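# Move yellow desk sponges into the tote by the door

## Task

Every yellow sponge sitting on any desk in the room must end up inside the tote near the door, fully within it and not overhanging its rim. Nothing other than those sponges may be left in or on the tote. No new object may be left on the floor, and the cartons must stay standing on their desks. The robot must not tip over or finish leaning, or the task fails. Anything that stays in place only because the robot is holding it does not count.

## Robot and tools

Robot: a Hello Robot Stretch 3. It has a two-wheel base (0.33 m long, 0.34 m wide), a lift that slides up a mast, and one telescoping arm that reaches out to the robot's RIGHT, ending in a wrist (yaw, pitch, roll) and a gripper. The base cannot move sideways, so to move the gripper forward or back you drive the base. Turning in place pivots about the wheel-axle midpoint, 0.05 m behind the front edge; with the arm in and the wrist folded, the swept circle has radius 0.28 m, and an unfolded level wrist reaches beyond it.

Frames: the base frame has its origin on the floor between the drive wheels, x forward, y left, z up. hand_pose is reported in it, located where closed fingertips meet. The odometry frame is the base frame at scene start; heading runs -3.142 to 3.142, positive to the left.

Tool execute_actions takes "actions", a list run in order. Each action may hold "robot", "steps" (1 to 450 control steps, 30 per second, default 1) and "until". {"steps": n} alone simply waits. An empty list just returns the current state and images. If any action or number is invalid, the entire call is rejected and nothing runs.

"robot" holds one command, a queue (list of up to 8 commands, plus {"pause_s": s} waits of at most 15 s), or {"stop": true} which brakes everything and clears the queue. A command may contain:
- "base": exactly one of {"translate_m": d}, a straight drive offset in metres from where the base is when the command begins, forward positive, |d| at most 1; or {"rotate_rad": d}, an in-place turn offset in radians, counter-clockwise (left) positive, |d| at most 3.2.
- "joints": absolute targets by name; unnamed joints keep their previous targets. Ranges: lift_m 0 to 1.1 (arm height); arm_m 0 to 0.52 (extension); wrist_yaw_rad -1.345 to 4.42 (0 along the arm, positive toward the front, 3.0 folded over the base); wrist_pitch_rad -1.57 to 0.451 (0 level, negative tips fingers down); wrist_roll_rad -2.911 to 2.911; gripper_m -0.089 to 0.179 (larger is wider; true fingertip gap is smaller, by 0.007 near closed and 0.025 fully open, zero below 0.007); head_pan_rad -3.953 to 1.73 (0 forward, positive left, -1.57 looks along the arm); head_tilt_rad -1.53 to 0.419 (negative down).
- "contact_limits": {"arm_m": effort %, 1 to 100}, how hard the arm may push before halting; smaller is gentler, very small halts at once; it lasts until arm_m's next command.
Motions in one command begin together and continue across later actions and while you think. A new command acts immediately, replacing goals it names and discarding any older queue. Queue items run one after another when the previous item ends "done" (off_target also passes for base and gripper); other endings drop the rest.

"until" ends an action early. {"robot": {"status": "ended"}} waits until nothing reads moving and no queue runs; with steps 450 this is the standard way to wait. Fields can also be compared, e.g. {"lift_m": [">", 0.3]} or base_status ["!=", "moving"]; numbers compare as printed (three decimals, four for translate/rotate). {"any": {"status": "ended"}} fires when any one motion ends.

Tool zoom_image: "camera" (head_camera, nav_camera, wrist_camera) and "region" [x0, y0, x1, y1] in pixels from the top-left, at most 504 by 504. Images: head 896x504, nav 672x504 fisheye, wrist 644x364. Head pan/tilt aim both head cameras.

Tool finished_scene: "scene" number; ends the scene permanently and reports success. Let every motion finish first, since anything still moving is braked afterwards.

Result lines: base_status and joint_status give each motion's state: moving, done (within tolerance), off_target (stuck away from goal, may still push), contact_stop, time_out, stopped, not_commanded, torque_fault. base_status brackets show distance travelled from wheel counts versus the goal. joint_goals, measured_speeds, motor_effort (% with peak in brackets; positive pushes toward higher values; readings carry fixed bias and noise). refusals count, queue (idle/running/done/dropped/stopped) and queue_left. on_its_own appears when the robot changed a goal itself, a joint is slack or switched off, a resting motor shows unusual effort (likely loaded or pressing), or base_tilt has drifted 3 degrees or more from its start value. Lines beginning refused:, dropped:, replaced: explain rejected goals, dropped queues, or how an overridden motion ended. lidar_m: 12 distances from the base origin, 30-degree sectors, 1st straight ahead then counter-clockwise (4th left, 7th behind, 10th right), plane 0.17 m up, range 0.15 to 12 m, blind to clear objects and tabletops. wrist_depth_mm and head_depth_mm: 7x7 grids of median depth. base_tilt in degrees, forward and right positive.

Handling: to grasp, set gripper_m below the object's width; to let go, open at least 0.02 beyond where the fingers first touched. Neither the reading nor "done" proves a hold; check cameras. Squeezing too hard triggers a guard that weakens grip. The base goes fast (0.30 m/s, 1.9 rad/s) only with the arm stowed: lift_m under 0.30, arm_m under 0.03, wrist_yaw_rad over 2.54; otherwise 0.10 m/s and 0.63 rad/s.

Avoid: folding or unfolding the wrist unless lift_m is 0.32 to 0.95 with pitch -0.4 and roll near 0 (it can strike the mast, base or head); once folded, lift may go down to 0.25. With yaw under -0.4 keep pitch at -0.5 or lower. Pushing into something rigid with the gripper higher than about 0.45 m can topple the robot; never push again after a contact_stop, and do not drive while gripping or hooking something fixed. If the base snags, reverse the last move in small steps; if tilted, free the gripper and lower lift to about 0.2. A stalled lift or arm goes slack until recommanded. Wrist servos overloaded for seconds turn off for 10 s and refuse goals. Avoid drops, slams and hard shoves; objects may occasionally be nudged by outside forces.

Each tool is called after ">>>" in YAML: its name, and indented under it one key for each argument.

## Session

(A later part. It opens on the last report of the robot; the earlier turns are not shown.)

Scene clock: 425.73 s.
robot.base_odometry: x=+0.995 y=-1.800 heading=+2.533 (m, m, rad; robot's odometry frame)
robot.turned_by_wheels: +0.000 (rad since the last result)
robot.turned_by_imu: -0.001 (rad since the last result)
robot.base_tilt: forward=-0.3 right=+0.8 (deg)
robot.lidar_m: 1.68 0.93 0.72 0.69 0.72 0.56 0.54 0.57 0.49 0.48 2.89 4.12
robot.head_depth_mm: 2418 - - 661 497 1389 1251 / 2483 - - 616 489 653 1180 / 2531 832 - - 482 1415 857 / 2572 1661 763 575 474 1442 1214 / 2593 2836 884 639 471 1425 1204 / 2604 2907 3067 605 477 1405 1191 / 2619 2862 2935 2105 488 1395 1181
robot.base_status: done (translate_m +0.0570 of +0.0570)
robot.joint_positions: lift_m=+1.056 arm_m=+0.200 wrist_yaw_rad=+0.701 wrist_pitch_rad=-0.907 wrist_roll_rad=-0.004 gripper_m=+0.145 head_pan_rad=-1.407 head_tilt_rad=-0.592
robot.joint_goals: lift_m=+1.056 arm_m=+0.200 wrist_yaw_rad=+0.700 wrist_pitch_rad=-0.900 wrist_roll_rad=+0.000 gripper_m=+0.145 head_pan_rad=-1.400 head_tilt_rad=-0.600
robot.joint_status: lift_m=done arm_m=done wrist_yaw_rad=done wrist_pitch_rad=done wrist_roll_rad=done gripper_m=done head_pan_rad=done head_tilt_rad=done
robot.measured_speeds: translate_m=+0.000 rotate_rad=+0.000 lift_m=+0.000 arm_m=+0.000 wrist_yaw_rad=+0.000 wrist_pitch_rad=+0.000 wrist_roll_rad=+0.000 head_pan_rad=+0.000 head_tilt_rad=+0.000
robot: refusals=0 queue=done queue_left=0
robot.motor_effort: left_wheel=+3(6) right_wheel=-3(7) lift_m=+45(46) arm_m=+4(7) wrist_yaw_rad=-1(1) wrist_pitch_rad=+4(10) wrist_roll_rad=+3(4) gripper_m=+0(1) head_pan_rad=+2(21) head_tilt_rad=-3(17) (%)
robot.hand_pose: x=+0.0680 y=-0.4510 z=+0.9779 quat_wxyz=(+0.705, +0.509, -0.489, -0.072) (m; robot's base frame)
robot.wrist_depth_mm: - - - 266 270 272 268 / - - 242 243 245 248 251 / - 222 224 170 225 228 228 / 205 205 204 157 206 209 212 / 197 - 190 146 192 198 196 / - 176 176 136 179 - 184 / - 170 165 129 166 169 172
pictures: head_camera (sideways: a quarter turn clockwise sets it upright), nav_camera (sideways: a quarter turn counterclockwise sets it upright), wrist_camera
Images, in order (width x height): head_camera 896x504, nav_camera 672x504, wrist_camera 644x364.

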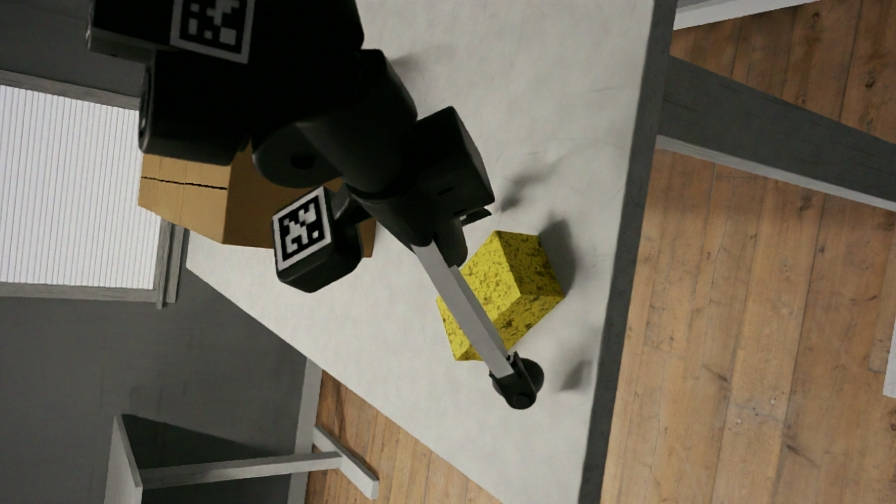

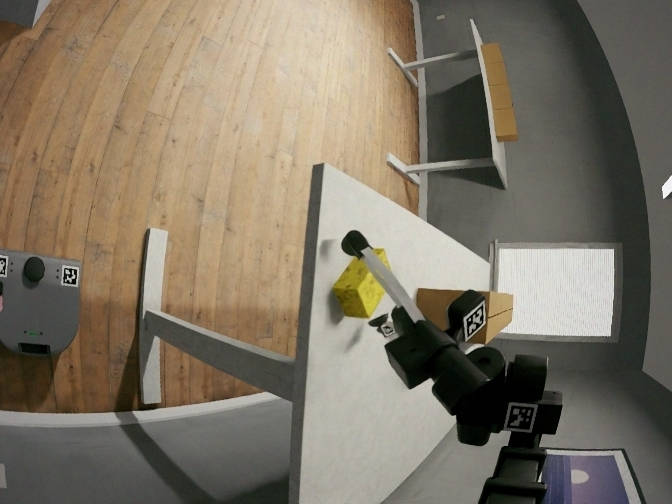

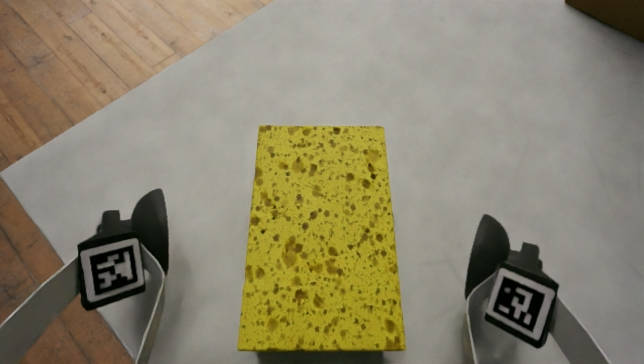

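>>> execute_actions:
  actions:
    - {"robot": [{"joints": {"gripper_m": 0.03}}, {"joints": {"lift_m": 1.095}}], "steps": 450, "until": {"robot": {"status": "ended"}}}

Scene clock: 486.77 s.
robot.base_odometry: x=+0.995 y=-1.800 heading=+2.533 (m, m, rad; robot's odometry frame)
robot.turned_by_wheels: +0.000 (rad since the last result)
robot.turned_by_imu: -0.001 (rad since the last result)
robot.base_tilt: forward=-0.3 right=+0.8 (deg)
robot.lidar_m: 1.69 0.93 0.72 0.69 0.72 0.56 0.54 0.57 0.49 0.48 2.88 4.13
robot.head_depth_mm: - - 918 662 497 1378 1252 / 2406 - - 624 489 652 1182 / 2521 1019 - 605 483 1411 856 / 2549 2712 799 468 475 1435 1217 / 2600 2835 883 502 482 1427 1204 / 2615 2907 3071 602 479 1411 1192 / 2623 2844 2939 2106 489 1400 1181
robot.base_status: done (translate_m +0.0570 of +0.0570)
robot.joint_positions: lift_m=+1.095 arm_m=+0.200 wrist_yaw_rad=+0.701 wrist_pitch_rad=-0.909 wrist_roll_rad=-0.004 gripper_m=+0.031 head_pan_rad=-1.407 head_tilt_rad=-0.592
robot.joint_goals: lift_m=+1.095 arm_m=+0.200 wrist_yaw_rad=+0.700 wrist_pitch_rad=-0.900 wrist_roll_rad=+0.000 gripper_m=+0.030 head_pan_rad=-1.400 head_tilt_rad=-0.600
robot.joint_status: lift_m=done arm_m=done wrist_yaw_rad=done wrist_pitch_rad=done wrist_roll_rad=done gripper_m=done head_pan_rad=done head_tilt_rad=done
robot.measured_speeds: translate_m=+0.000 rotate_rad=+0.000 lift_m=+0.000 arm_m=+0.000 wrist_yaw_rad=+0.000 wrist_pitch_rad=+0.000 wrist_roll_rad=+0.000 head_pan_rad=+0.000 head_tilt_rad=+0.000
robot: refusals=0 queue=done queue_left=0
robot.motor_effort: left_wheel=+2(2) right_wheel=-3(3) lift_m=+45(44) arm_m=+4(4) wrist_yaw_rad=-1(1) wrist_pitch_rad=+6(5) wrist_roll_rad=+3(3) gripper_m=-14(95) head_pan_rad=+1(2) head_tilt_rad=-2(3) (%)
robot.hand_pose: x=+0.0677 y=-0.4506 z=+1.0165 quat_wxyz=(+0.704, +0.510, -0.488, -0.073) (m; robot's base frame)
robot.wrist_depth_mm: - - - 326 328 327 278 / - - 301 297 297 297 293 / - - 269 169 272 273 276 / - 248 247 154 250 256 257 / - 230 144 144 231 235 239 / - 221 135 135 135 221 221 / - 209 198 128 204 206 209
pictures: head_camera (sideways: a quarter turn clockwise sets it upright), nav_camera (sideways: a quarter turn counterclockwise sets it upright), wrist_camera
Images, in order (width x height): head_camera 896x504, nav_camera 672x504, wrist_camera 644x364.

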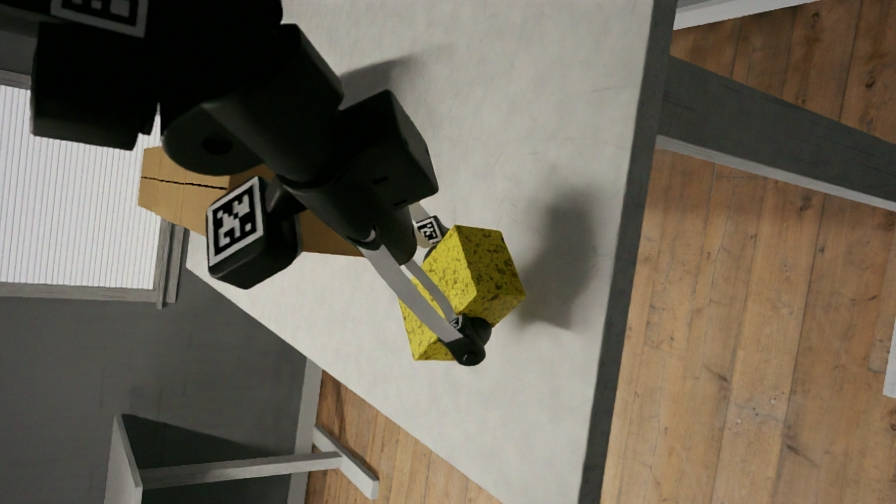

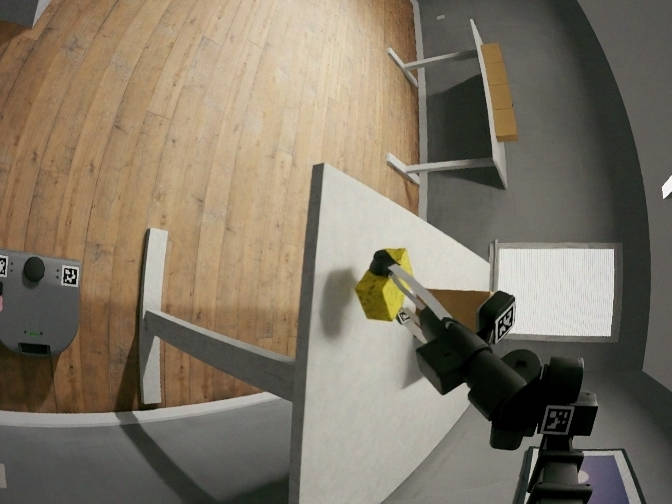

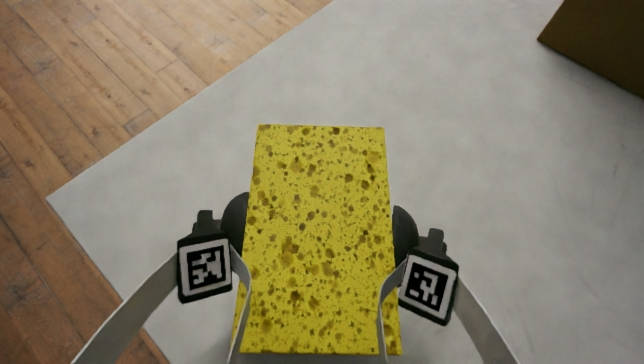

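>>> execute_actions:
  actions:
    - {"robot": {"base": {"rotate_rad": -0.18}, "joints": {"arm_m": 0.0, "wrist_yaw_rad": 1.6, "wrist_pitch_rad": -0.4, "head_pan_rad": -0.6, "head_tilt_rad": -0.25}}, "steps": 450, "until": {"robot": {"arm_m": ["<", 0.06], "wrist_yaw_rad": [">", 1.5], "base_status": ["!=", "moving"]}}}
    - {"robot": {"base": {"translate_m": 0.6}, "joints": {"lift_m": 0.29}}, "steps": 450, "until": {"robot": {"lift_m": ["<", 0.92]}}}
    - {"robot": {"joints": {"wrist_yaw_rad": 2.65}}, "steps": 450, "until": {"robot": {"status": "ended"}}}
    - {"robot": {"base": {"translate_m": 0.7}}, "steps": 450, "until": {"robot": {"status": "ended"}}}

Scene clock: 511.47 s.
robot.base_odometry: x=+0.078 y=-0.878 heading=+2.354 (m, m, rad; robot's odometry frame)
robot.turned_by_wheels: -0.180 (rad since the last result)
robot.turned_by_imu: -0.181 (rad since the last result)
robot.base_tilt: forward=-0.3 right=+0.9 (deg)
robot.lidar_m: 2.52 1.53 0.69 0.85 0.71 0.71 1.82 1.40 2.04 2.39 2.63 2.89
robot.head_depth_mm: 2637 2727 2778 2833 2881 2092 1605 / 2808 2915 3008 3019 2809 2073 1583 / 3027 3191 3263 3342 2957 2055 1567 / 3154 3495 3595 3729 2894 2028 1554 / 3241 3528 3717 3839 2846 1986 1529 / 2996 3194 3315 3513 2785 1967 1522 / 2769 2910 2981 3129 2742 1943 1504
robot.base_status: done (translate_m +0.7000 of +0.7000)
robot.joint_positions: lift_m=+0.290 arm_m=+0.000 wrist_yaw_rad=+2.648 wrist_pitch_rad=-0.422 wrist_roll_rad=-0.003 gripper_m=+0.031 head_pan_rad=-0.607 head_tilt_rad=-0.260
robot.joint_goals: lift_m=+0.290 arm_m=+0.000 wrist_yaw_rad=+2.650 wrist_pitch_rad=-0.400 wrist_roll_rad=+0.000 gripper_m=+0.030 head_pan_rad=-0.600 head_tilt_rad=-0.250
robot.joint_status: lift_m=done arm_m=done wrist_yaw_rad=done wrist_pitch_rad=done wrist_roll_rad=done gripper_m=done head_pan_rad=done head_tilt_rad=done
robot.measured_speeds: translate_m=+0.000 rotate_rad=+0.000 lift_m=+0.000 arm_m=+0.000 wrist_yaw_rad=+0.000 wrist_pitch_rad=+0.000 wrist_roll_rad=+0.000 head_pan_rad=+0.000 head_tilt_rad=+0.000
robot: refusals=0 queue=done queue_left=0
robot.motor_effort: left_wheel=+3(10) right_wheel=-3(9) lift_m=+36(43) arm_m=-3(4) wrist_yaw_rad=+3(6) wrist_pitch_rad=+14(14) wrist_roll_rad=+2(3) gripper_m=-14(14) head_pan_rad=+3(26) head_tilt_rad=+3(20) (%)
robot.hand_pose: x=+0.0849 y=+0.0518 z=+0.3019 quat_wxyz=(+0.313, +0.706, -0.025, +0.635) (m; robot's base frame)
robot.wrist_depth_mm: 706 793 847 - - - - / 734 811 846 - - - - / 643 690 749 169 985 862 981 / 594 668 688 155 715 761 772 / 578 585 144 144 567 615 637 / - 503 133 135 136 529 535 / - - 127 128 434 449 465
pictures: head_camera (sideways: a quarter turn clockwise sets it upright), nav_camera (sideways: a quarter turn counterclockwise sets it upright), wrist_camera
Images, in order (width x height): head_camera 896x504, nav_camera 672x504, wrist_camera 644x364.

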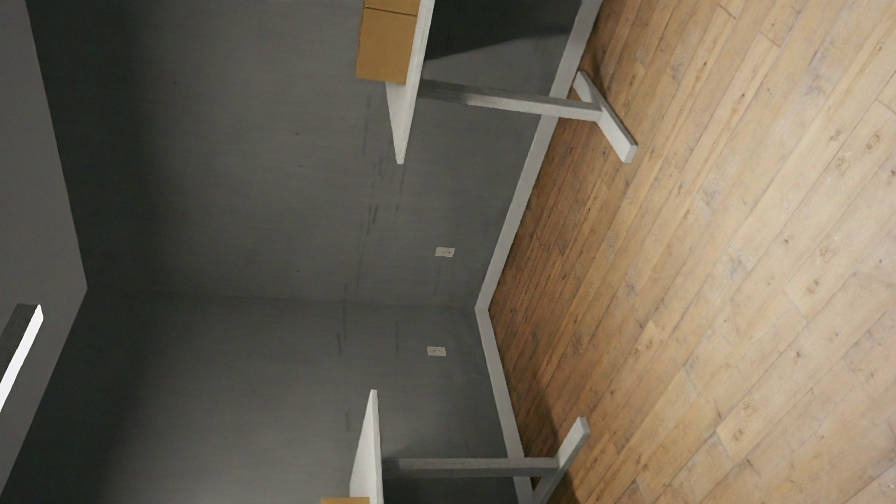

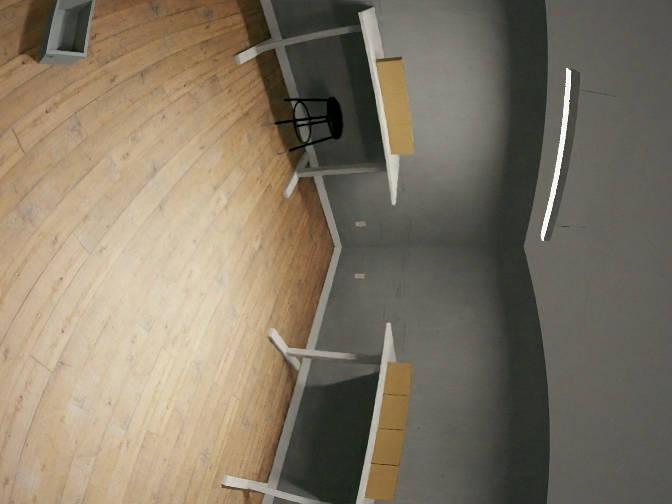

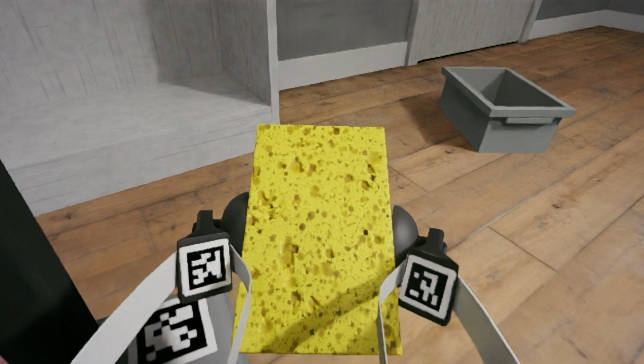

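>>> execute_actions:
  actions:
    - {"robot": [{"base": {"translate_m": 0.665}}, {"base": {"rotate_rad": 2.78}, "joints": {"head_pan_rad": -1.3, "head_tilt_rad": -1.05}}, {"joints": {"lift_m": 0.335}}, {"joints": {"wrist_yaw_rad": 1.57, "arm_m": 0.36}}], "steps": 450, "until": {"robot": {"status": "ended"}}}

Scene clock: 533.63 s.
robot.base_odometry: x=-0.391 y=-0.407 heading=-1.150 (m, m, rad; robot's odometry frame)
robot.turned_by_wheels: +2.780 (rad since the last result)
robot.turned_by_imu: +2.798 (rad since the last result)
robot.base_tilt: forward=-0.4 right=+0.9 (deg)
robot.lidar_m: 1.27 2.04 2.46 2.40 2.31 2.84 1.75 1.85 1.44 1.06 1.02 0.75
robot.head_depth_mm: 1054 1300 1646 1541 1367 1220 1109 / 1021 1246 1597 1525 1352 1210 1103 / 995 1197 1521 1527 1317 1203 - / 980 1179 1485 1524 1309 1200 - / 951 1139 1408 1481 1292 1178 - / 927 1097 1355 1441 1288 1163 1063 / 899 1062 1307 1427 1279 1155 1053
robot.base_status: done (rotate_rad +2.7799 of +2.7800)
robot.joint_positions: lift_m=+0.335 arm_m=+0.360 wrist_yaw_rad=+1.571 wrist_pitch_rad=-0.422 wrist_roll_rad=-0.003 gripper_m=+0.031 head_pan_rad=-1.293 head_tilt_rad=-1.037
robot.joint_goals: lift_m=+0.335 arm_m=+0.360 wrist_yaw_rad=+1.570 wrist_pitch_rad=-0.400 wrist_roll_rad=+0.000 gripper_m=+0.030 head_pan_rad=-1.300 head_tilt_rad=-1.050
robot.joint_status: lift_m=done arm_m=done wrist_yaw_rad=done wrist_pitch_rad=done wrist_roll_rad=done gripper_m=done head_pan_rad=done head_tilt_rad=done
robot.measured_speeds: translate_m=+0.000 rotate_rad=+0.000 lift_m=+0.000 arm_m=+0.000 wrist_yaw_rad=+0.000 wrist_pitch_rad=+0.000 wrist_roll_rad=+0.000 head_pan_rad=+0.000 head_tilt_rad=+0.000
robot: refusals=0 queue=done queue_left=0
robot.motor_effort: left_wheel=-2(10) right_wheel=+3(14) lift_m=+45(48) arm_m=+4(4) wrist_yaw_rad=-1(3) wrist_pitch_rad=+13(13) wrist_roll_rad=+2(2) gripper_m=-14(14) head_pan_rad=-3(25) head_tilt_rad=-4(30) (%)
robot.hand_pose: x=+0.2025 y=-0.5047 z=+0.3466 quat_wxyz=(+0.594, +0.593, -0.383, +0.385) (m; robot's base frame)
robot.wrist_depth_mm: - - - 511 572 552 446 / - - - 564 642 585 461 / 983 957 933 167 719 613 478 / 744 794 744 155 747 625 495 / 631 635 143 144 625 637 513 / 546 552 135 135 136 588 514 / 472 483 473 128 475 506 495
pictures: head_camera (sideways: a quarter turn clockwise sets it upright), nav_camera (sideways: a quarter turn counterclockwise sets it upright), wrist_camera
Images, in order (width x height): head_camera 896x504, nav_camera 672x504, wrist_camera 644x364.

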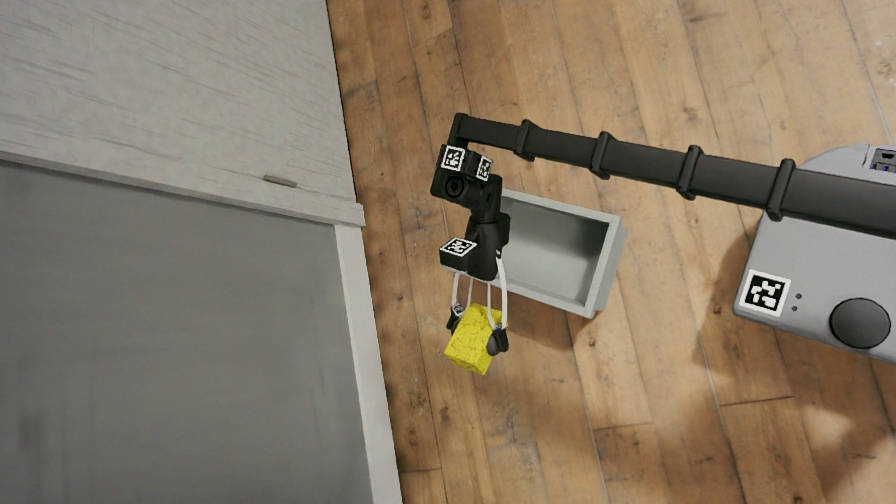

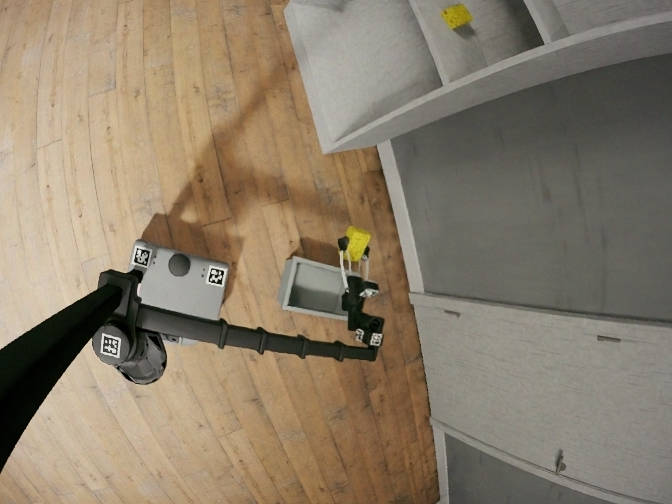

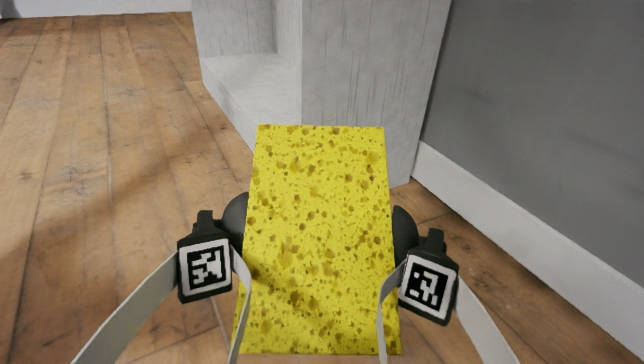

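>>> execute_actions:
  actions:
    - {"robot": {"base": {"translate_m": -0.051}, "joints": {"arm_m": 0.42, "wrist_pitch_rad": -0.9, "lift_m": 0.27}}, "steps": 450, "until": {"robot": {"status": "ended"}}}

Scene clock: 580.17 s.
robot.base_odometry: x=-0.412 y=-0.360 heading=-1.150 (m, m, rad; robot's odometry frame)
robot.turned_by_wheels: +0.000 (rad since the last result)
robot.turned_by_imu: -0.001 (rad since the last result)
robot.base_tilt: forward=-0.4 right=+0.9 (deg)
robot.lidar_m: 1.32 2.09 2.48 2.39 2.28 2.82 1.70 1.81 1.47 0.54 0.55 0.80
robot.head_depth_mm: 1082 1326 1664 1536 1365 1224 1116 / 1047 1276 1635 1534 1346 1211 1106 / 1011 1234 1564 1545 1344 1206 - / 1003 1210 1497 1500 1291 1197 - / 973 1166 1458 1458 1277 1181 - / 946 1128 1394 1441 1284 1159 1060 / 925 1087 1340 1421 1275 1151 1051
robot.base_status: done (translate_m -0.0510 of -0.0510)
robot.joint_positions: lift_m=+0.270 arm_m=+0.420 wrist_yaw_rad=+1.571 wrist_pitch_rad=-0.909 wrist_roll_rad=-0.003 gripper_m=+0.031 head_pan_rad=-1.293 head_tilt_rad=-1.037
robot.joint_goals: lift_m=+0.270 arm_m=+0.420 wrist_yaw_rad=+1.570 wrist_pitch_rad=-0.900 wrist_roll_rad=+0.000 gripper_m=+0.030 head_pan_rad=-1.300 head_tilt_rad=-1.050
robot.joint_status: lift_m=done arm_m=done wrist_yaw_rad=done wrist_pitch_rad=done wrist_roll_rad=done gripper_m=done head_pan_rad=done head_tilt_rad=done
robot.measured_speeds: translate_m=+0.000 rotate_rad=+0.000 lift_m=+0.000 arm_m=+0.000 wrist_yaw_rad=+0.000 wrist_pitch_rad=+0.000 wrist_roll_rad=+0.000 head_pan_rad=+0.000 head_tilt_rad=+0.000
robot: refusals=0 queue=done queue_left=0
robot.motor_effort: left_wheel=-2(6) right_wheel=+3(6) lift_m=+36(48) arm_m=+4(5) wrist_yaw_rad=-2(2) wrist_pitch_rad=+6(13) wrist_roll_rad=+2(2) gripper_m=-14(14) head_pan_rad=-2(2) head_tilt_rad=-5(5) (%)
robot.hand_pose: x=+0.1170 y=-0.5648 z=+0.1919 quat_wxyz=(+0.669, +0.668, -0.228, +0.231) (m; robot's base frame)
robot.wrist_depth_mm: 499 505 507 511 510 513 461 / 452 456 458 460 465 465 458 / 419 424 421 167 429 425 430 / 387 261 254 155 254 390 399 / 358 282 143 144 262 282 367 / 326 259 136 135 135 257 344 / 216 312 310 128 311 218 326
pictures: head_camera (sideways: a quarter turn clockwise sets it upright), nav_camera (sideways: a quarter turn counterclockwise sets it upright), wrist_camera
Images, in order (width x height): head_camera 896x504, nav_camera 672x504, wrist_camera 644x364.

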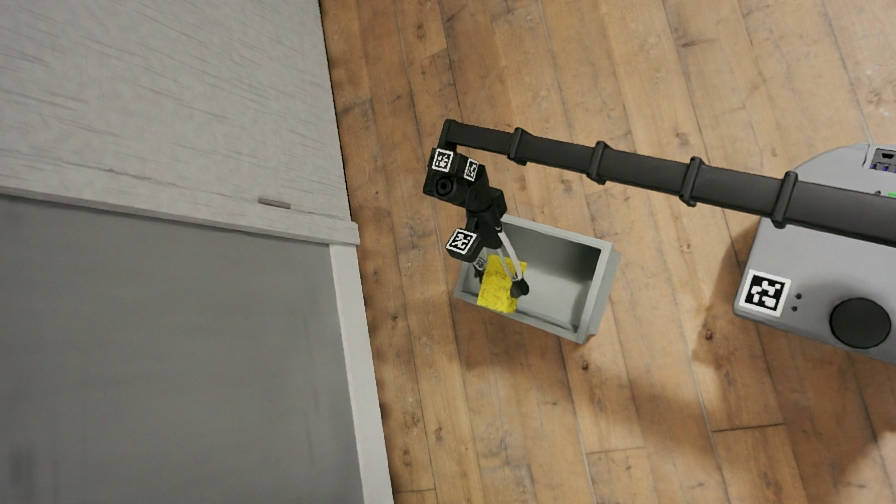

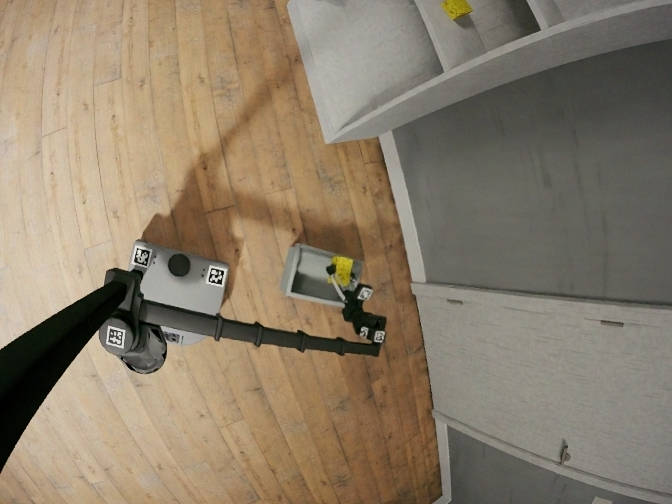

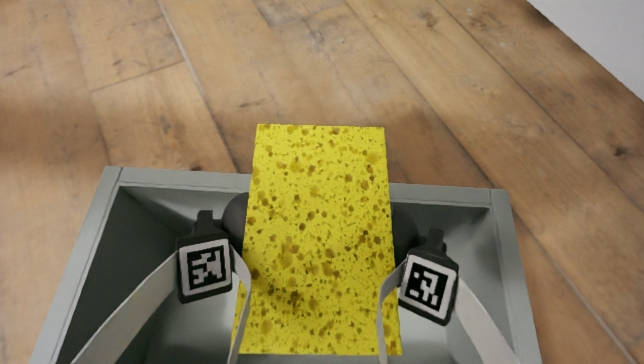

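>>> execute_actions:
  actions:
    - {"robot": [{"base": {"translate_m": -0.036}, "joints": {"arm_m": 0.455}}, {"joints": {"lift_m": 0.116}}], "steps": 450, "until": {"robot": {"status": "ended"}}}

Scene clock: 597.73 s.
robot.base_odometry: x=-0.427 y=-0.327 heading=-1.150 (m, m, rad; robot's odometry frame)
robot.turned_by_wheels: +0.000 (rad since the last result)
robot.turned_by_imu: -0.001 (rad since the last result)
robot.base_tilt: forward=-0.4 right=+0.9 (deg)
robot.lidar_m: 1.35 2.11 2.50 2.37 2.26 2.79 1.92 1.78 1.50 1.10 1.06 0.83
robot.head_depth_mm: 1106 1351 1678 1533 1365 1227 1112 / 1070 1303 1642 1521 1351 1210 1102 / 1035 1256 1597 1531 1329 1198 - / 1022 1211 1517 1494 1302 1200 - / 993 1189 1482 1465 1273 1178 - / 967 1151 1411 1443 1284 1162 1061 / 939 1106 1363 1421 1271 1157 1057
robot.base_status: done (translate_m -0.0360 of -0.0360)
robot.joint_positions: lift_m=+0.117 arm_m=+0.455 wrist_yaw_rad=+1.571 wrist_pitch_rad=-0.904 wrist_roll_rad=-0.003 gripper_m=+0.031 head_pan_rad=-1.293 head_tilt_rad=-1.037
robot.joint_goals: lift_m=+0.117 arm_m=+0.455 wrist_yaw_rad=+1.570 wrist_pitch_rad=-0.900 wrist_roll_rad=+0.000 gripper_m=+0.030 head_pan_rad=-1.300 head_tilt_rad=-1.050
robot.joint_status: lift_m=contact_stop arm_m=done wrist_yaw_rad=done wrist_pitch_rad=done wrist_roll_rad=done gripper_m=done head_pan_rad=done head_tilt_rad=done
robot.measured_speeds: translate_m=+0.000 rotate_rad=-0.001 lift_m=+0.005 arm_m=+0.000 wrist_yaw_rad=+0.000 wrist_pitch_rad=+0.000 wrist_roll_rad=+0.000 head_pan_rad=+0.000 head_tilt_rad=+0.000
robot: refusals=0 queue=dropped queue_left=0
robot.on_its_own: lift_m is slack since a contact_stop, until your next command for it
robot.motor_effort: left_wheel=-6(6) right_wheel=+15(14) lift_m=+32(37) arm_m=+4(3) wrist_yaw_rad=-2(2) wrist_pitch_rad=+2(6) wrist_roll_rad=+2(2) gripper_m=-14(14) head_pan_rad=-3(3) head_tilt_rad=-4(5) (%)
robot.hand_pose: x=+0.1183 y=-0.5998 z=+0.0394 quat_wxyz=(+0.669, +0.668, -0.230, +0.232) (m; robot's base frame)
robot.wrist_depth_mm: 171 167 165 162 160 152 117 / 204 201 196 192 187 166 109 / 229 228 228 168 229 163 108 / 214 217 216 155 218 161 106 / 200 201 143 145 198 158 105 / 188 188 136 135 135 155 104 / 176 176 174 128 174 143 103
pictures: head_camera (sideways: a quarter turn clockwise sets it upright), nav_camera (sideways: a quarter turn counterclockwise sets it upright), wrist_camera
Images, in order (width x height): head_camera 896x504, nav_camera 672x504, wrist_camera 644x364.

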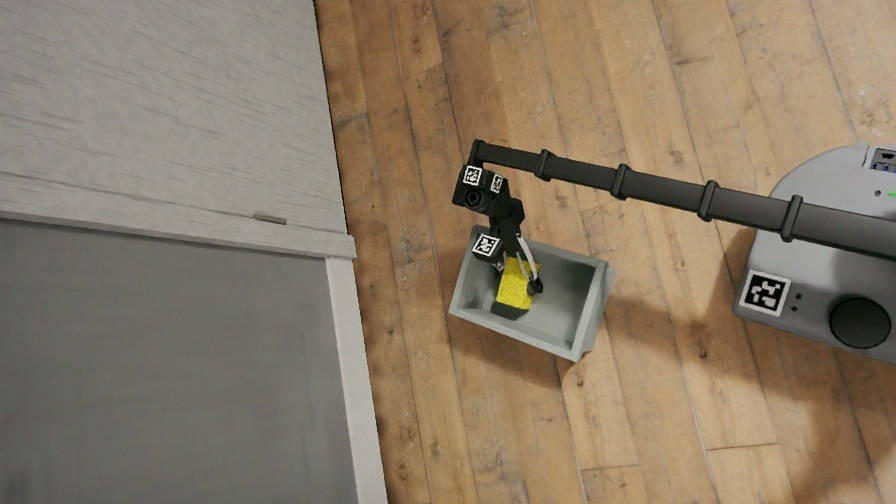

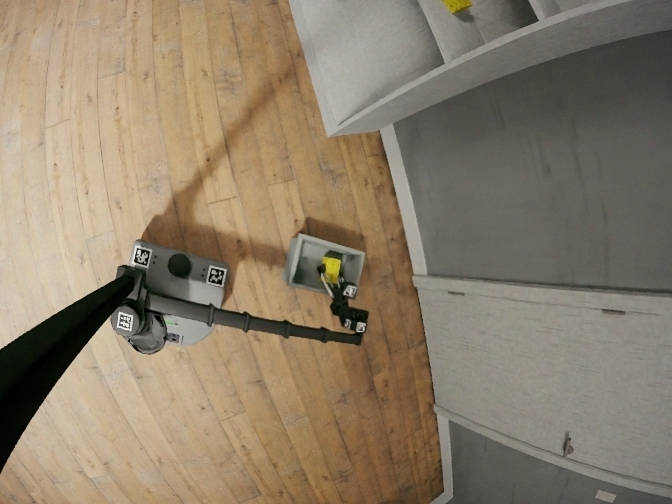

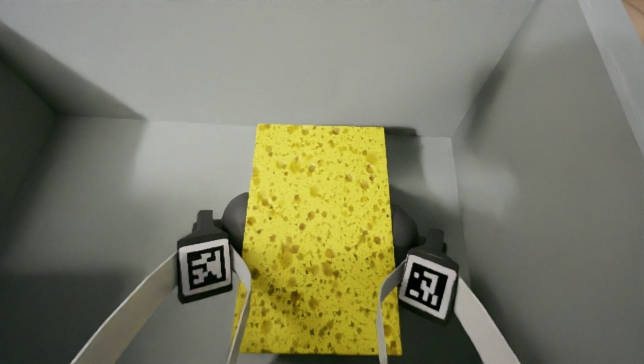

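>>> execute_actions:
  actions:
    - {"robot": [{"joints": {"lift_m": 0.118, "gripper_m": 0.1}}, {"joints": {"lift_m": 0.29}}], "steps": 450, "until": {"robot": {"status": "ended"}}}

Scene clock: 607.80 s.
robot.base_odometry: x=-0.427 y=-0.327 heading=-1.150 (m, m, rad; robot's odometry frame)
robot.turned_by_wheels: +0.000 (rad since the last result)
robot.turned_by_imu: +0.000 (rad since the last result)
robot.base_tilt: forward=-0.3 right=+0.9 (deg)
robot.lidar_m: 1.36 2.11 2.50 2.38 2.25 2.80 1.91 1.78 1.49 1.10 1.06 0.83
robot.head_depth_mm: 1102 1347 1682 1534 1362 1219 1104 / 1066 1301 1637 1523 1345 1211 1105 / 1034 1252 1599 1472 1350 1208 - / 1025 1213 1520 1509 1309 1200 - / 994 1186 1479 1455 1266 1178 - / 968 1150 1422 1442 1283 1162 1060 / 941 1113 1369 1425 1273 1154 1053
robot.base_status: done (translate_m -0.0360 of -0.0360)
robot.joint_positions: lift_m=+0.290 arm_m=+0.455 wrist_yaw_rad=+1.571 wrist_pitch_rad=-0.907 wrist_roll_rad=-0.003 gripper_m=+0.100 head_pan_rad=-1.293 head_tilt_rad=-1.037
robot.joint_goals: lift_m=+0.290 arm_m=+0.455 wrist_yaw_rad=+1.570 wrist_pitch_rad=-0.900 wrist_roll_rad=+0.000 gripper_m=+0.100 head_pan_rad=-1.300 head_tilt_rad=-1.050
robot.joint_status: lift_m=done arm_m=done wrist_yaw_rad=done wrist_pitch_rad=done wrist_roll_rad=done gripper_m=done head_pan_rad=done head_tilt_rad=done
robot.measured_speeds: translate_m=+0.000 rotate_rad=+0.000 lift_m=+0.000 arm_m=+0.000 wrist_yaw_rad=+0.000 wrist_pitch_rad=+0.000 wrist_roll_rad=+0.000 head_pan_rad=+0.000 head_tilt_rad=+0.000
robot: refusals=0 queue=done queue_left=0
robot.motor_effort: left_wheel=-2(6) right_wheel=+3(15) lift_m=+45(45) arm_m=+3(4) wrist_yaw_rad=-1(2) wrist_pitch_rad=+5(4) wrist_roll_rad=+2(2) gripper_m=+1(88) head_pan_rad=-3(1) head_tilt_rad=-5(5) (%)
robot.hand_pose: x=+0.1174 y=-0.5999 z=+0.2118 quat_wxyz=(+0.669, +0.668, -0.229, +0.231) (m; robot's base frame)
robot.wrist_depth_mm: 531 521 540 536 539 536 451 / 475 483 484 488 493 490 480 / 443 441 448 447 447 455 452 / 402 311 317 310 292 416 423 / 322 325 385 381 374 386 386 / 255 340 355 313 356 363 366 / 237 332 332 299 311 336 346
pictures: head_camera (sideways: a quarter turn clockwise sets it upright), nav_camera (sideways: a quarter turn counterclockwise sets it upright), wrist_camera
Images, in order (width x height): head_camera 896x504, nav_camera 672x504, wrist_camera 644x364.

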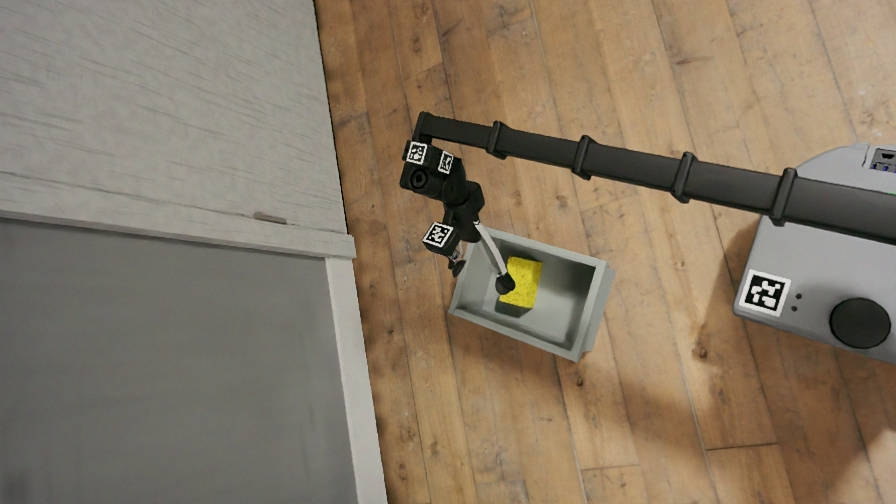

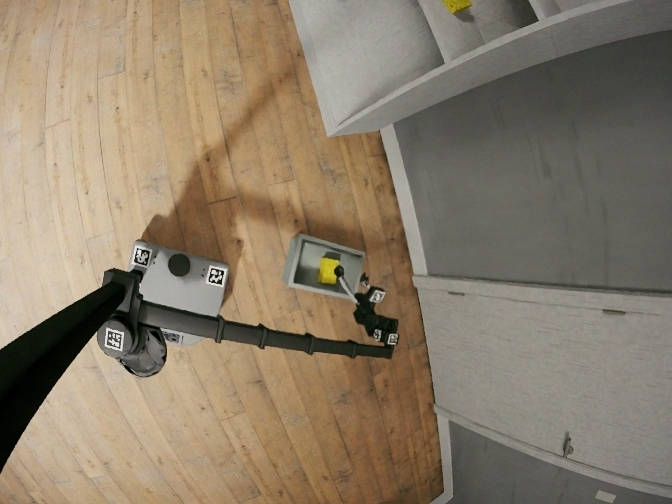

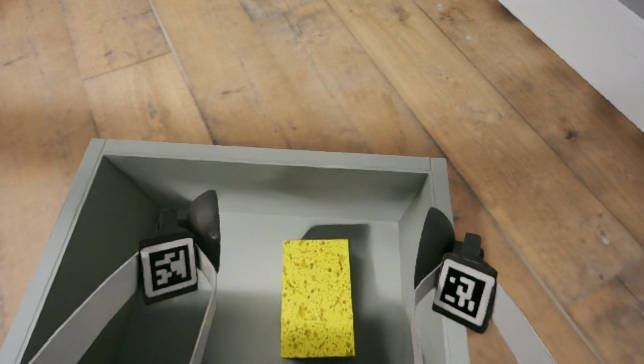

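>>> execute_actions:
  actions:
    - {"robot": [{"joints": {"arm_m": 0.0, "wrist_yaw_rad": 2.65, "wrist_pitch_rad": -0.4, "gripper_m": 0.06, "head_pan_rad": 0.0, "head_tilt_rad": -0.45}}, {"base": {"rotate_rad": 2.545}}, {"base": {"translate_m": 1.0}}, {"base": {"translate_m": 0.6}}], "steps": 450, "until": {"robot": {"status": "ended"}}}

Scene clock: 690.53 s.
robot.base_odometry: x=-0.150 y=+1.233 heading=+1.395 (m, m, rad; robot's odometry frame)
robot.turned_by_wheels: +2.545 (rad since the last result)
robot.turned_by_imu: +2.562 (rad since the last result)
robot.base_tilt: forward=+0.1 right=-0.2 (deg)
robot.lidar_m: 1.29 1.66 1.11 1.07 1.16 2.48 2.41 2.83 2.75 1.64 1.35 0.79
robot.head_depth_mm: 1003 1070 1146 1230 1338 1462 1321 / 1033 1105 1192 1287 1400 1507 1340 / 1073 1154 1244 1346 1465 1564 1325 / 1120 1196 1295 1406 1545 1608 1313 / 1156 1247 1354 1484 1630 1595 1306 / 1206 1308 1423 1561 1724 1578 1294 / 1254 1357 1486 1636 1807 1564 1281
robot.base_status: moving (translate_m +0.5846 of +0.6000)
robot.joint_positions: lift_m=+0.290 arm_m=+0.000 wrist_yaw_rad=+2.648 wrist_pitch_rad=-0.420 wrist_roll_rad=-0.002 gripper_m=+0.060 head_pan_rad=-0.007 head_tilt_rad=-0.457
robot.joint_goals: lift_m=+0.290 arm_m=+0.000 wrist_yaw_rad=+2.650 wrist_pitch_rad=-0.400 wrist_roll_rad=+0.000 gripper_m=+0.060 head_pan_rad=+0.000 head_tilt_rad=-0.450
robot.joint_status: lift_m=done arm_m=done wrist_yaw_rad=done wrist_pitch_rad=done wrist_roll_rad=done gripper_m=done head_pan_rad=done head_tilt_rad=done
robot.measured_speeds: translate_m=+0.101 rotate_rad=+0.000 lift_m=+0.000 arm_m=+0.000 wrist_yaw_rad=+0.000 wrist_pitch_rad=+0.000 wrist_roll_rad=+0.000 head_pan_rad=+0.000 head_tilt_rad=+0.000
robot: refusals=0 queue=running queue_left=0
robot.motor_effort: left_wheel=-4(8) right_wheel=+1(14) lift_m=+43(46) arm_m=-3(4) wrist_yaw_rad=+2(4) wrist_pitch_rad=+12(13) wrist_roll_rad=+2(2) gripper_m=+0(88) head_pan_rad=+3(26) head_tilt_rad=+2(24) (%)
robot.hand_pose: x=+0.0850 y=+0.0520 z=+0.3020 quat_wxyz=(+0.312, +0.706, -0.025, +0.635) (m; robot's base frame)
robot.wrist_depth_mm: - - - - - - - / - - - - - - - / 854 857 892 907 956 996 - / 688 719 721 725 752 765 770 / 573 588 609 599 634 631 633 / - 499 501 512 - 526 537 / - - 443 446 455 458 463
pictures: head_camera (sideways: a quarter turn clockwise sets it upright), nav_camera (sideways: a quarter turn counterclockwise sets it upright), wrist_camera
Images, in order (width x height): head_camera 896x504, nav_camera 672x504, wrist_camera 644x364.

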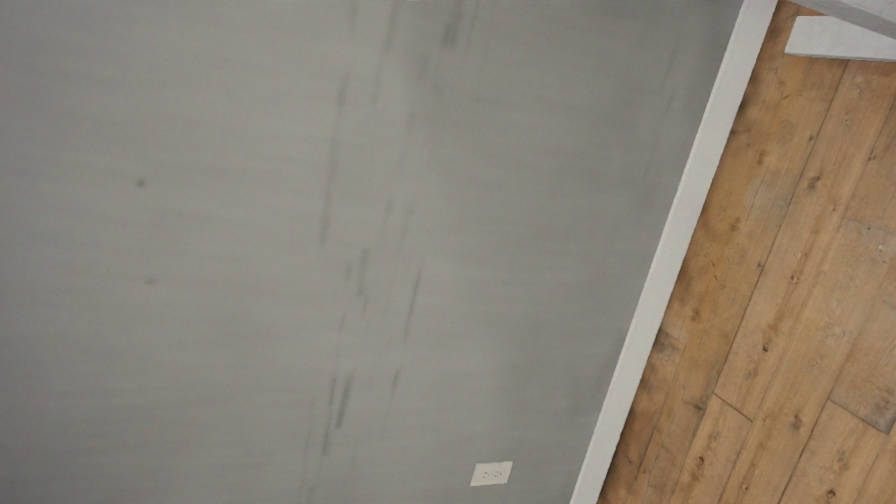

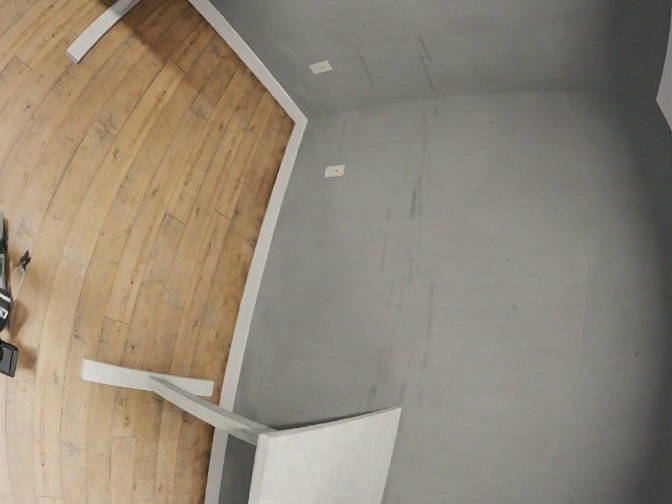

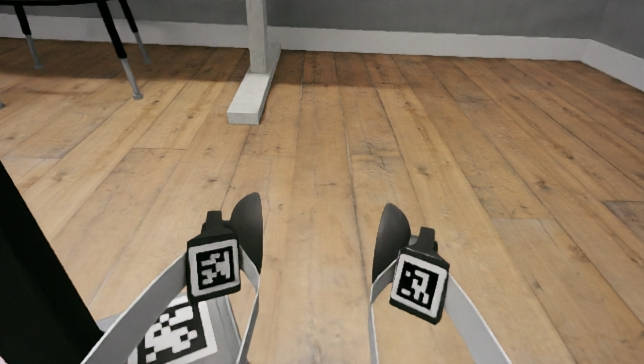

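>>> execute_actions:
  actions:
    - {"robot": {"base": {"translate_m": 0.95}, "joints": {"head_pan_rad": -1.95, "head_tilt_rad": -0.3}}, "steps": 450, "until": {"robot": {"status": "ended"}}}

Scene clock: 716.50 s.
robot.base_odometry: x=+0.019 y=+2.183 heading=+1.395 (m, m, rad; robot's odometry frame)
robot.turned_by_wheels: +0.000 (rad since the last result)
robot.turned_by_imu: +0.001 (rad since the last result)
robot.base_tilt: forward=-0.3 right=+0.9 (deg)
robot.lidar_m: 0.40 0.51 1.15 1.16 1.46 1.71 3.39 3.86 0.59 0.61 0.42 0.39
robot.head_depth_mm: 3107 3285 3416 737 749 565 1518 / 3093 3246 3365 814 748 556 1507 / 3095 3240 3367 1141 740 574 1407 / 3036 3229 3406 1213 727 565 710 / 2890 3174 3346 1177 715 557 1469 / 1575 1660 1760 1149 702 550 1449 / 1074 1111 1159 1118 691 544 1366
robot.base_status: done (translate_m +0.9500 of +0.9500)
robot.joint_positions: lift_m=+0.290 arm_m=+0.000 wrist_yaw_rad=+2.648 wrist_pitch_rad=-0.420 wrist_roll_rad=-0.002 gripper_m=+0.060 head_pan_rad=-1.943 head_tilt_rad=-0.310
robot.joint_goals: lift_m=+0.290 arm_m=+0.000 wrist_yaw_rad=+2.650 wrist_pitch_rad=-0.400 wrist_roll_rad=+0.000 gripper_m=+0.060 head_pan_rad=-1.950 head_tilt_rad=-0.300
robot.joint_status: lift_m=done arm_m=done wrist_yaw_rad=done wrist_pitch_rad=done wrist_roll_rad=done gripper_m=done head_pan_rad=done head_tilt_rad=done
robot.measured_speeds: translate_m=+0.000 rotate_rad=+0.000 lift_m=+0.000 arm_m=+0.000 wrist_yaw_rad=+0.000 wrist_pitch_rad=+0.000 wrist_roll_rad=+0.000 head_pan_rad=+0.000 head_tilt_rad=+0.000
robot: refusals=0 queue=done queue_left=0
robot.motor_effort: left_wheel=-2(7) right_wheel=+3(10) lift_m=+45(44) arm_m=-4(3) wrist_yaw_rad=+2(2) wrist_pitch_rad=+12(12) wrist_roll_rad=+2(2) gripper_m=+0(0) head_pan_rad=-2(27) head_tilt_rad=+3(15) (%)
robot.hand_pose: x=+0.0850 y=+0.0520 z=+0.3020 quat_wxyz=(+0.312, +0.706, -0.025, +0.635) (m; robot's base frame)
robot.wrist_depth_mm: - - - - - 622 418 / - - - - - 628 422 / 846 888 915 930 907 611 420 / 697 702 714 731 743 594 422 / 579 583 606 601 630 567 409 / - 501 500 512 - 513 412 / - - 446 447 449 461 391
pictures: head_camera (sideways: a quarter turn clockwise sets it upright), nav_camera (sideways: a quarter turn counterclockwise sets it upright), wrist_camera
Images, in order (width x height): head_camera 896x504, nav_camera 672x504, wrist_camera 644x364.

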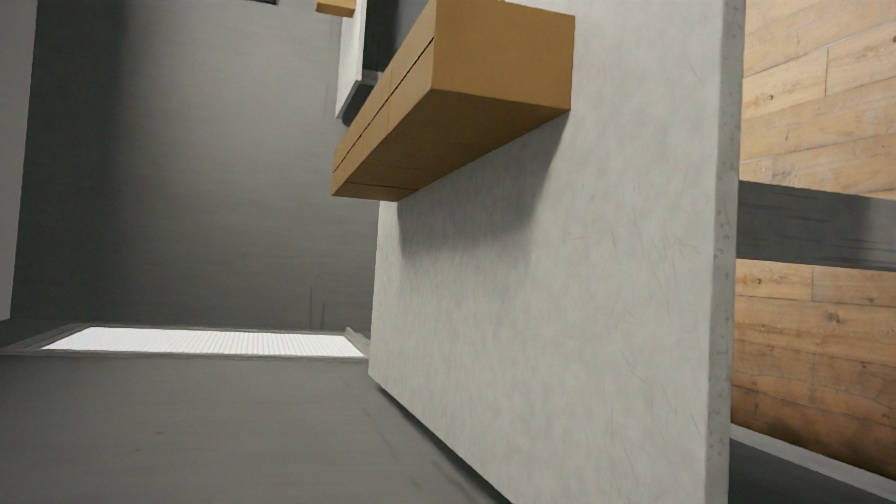

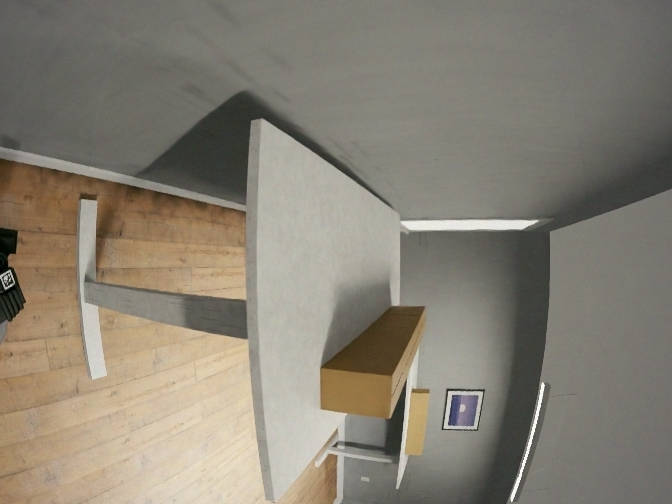

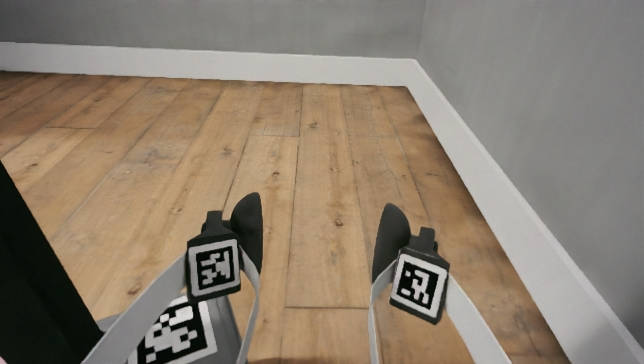

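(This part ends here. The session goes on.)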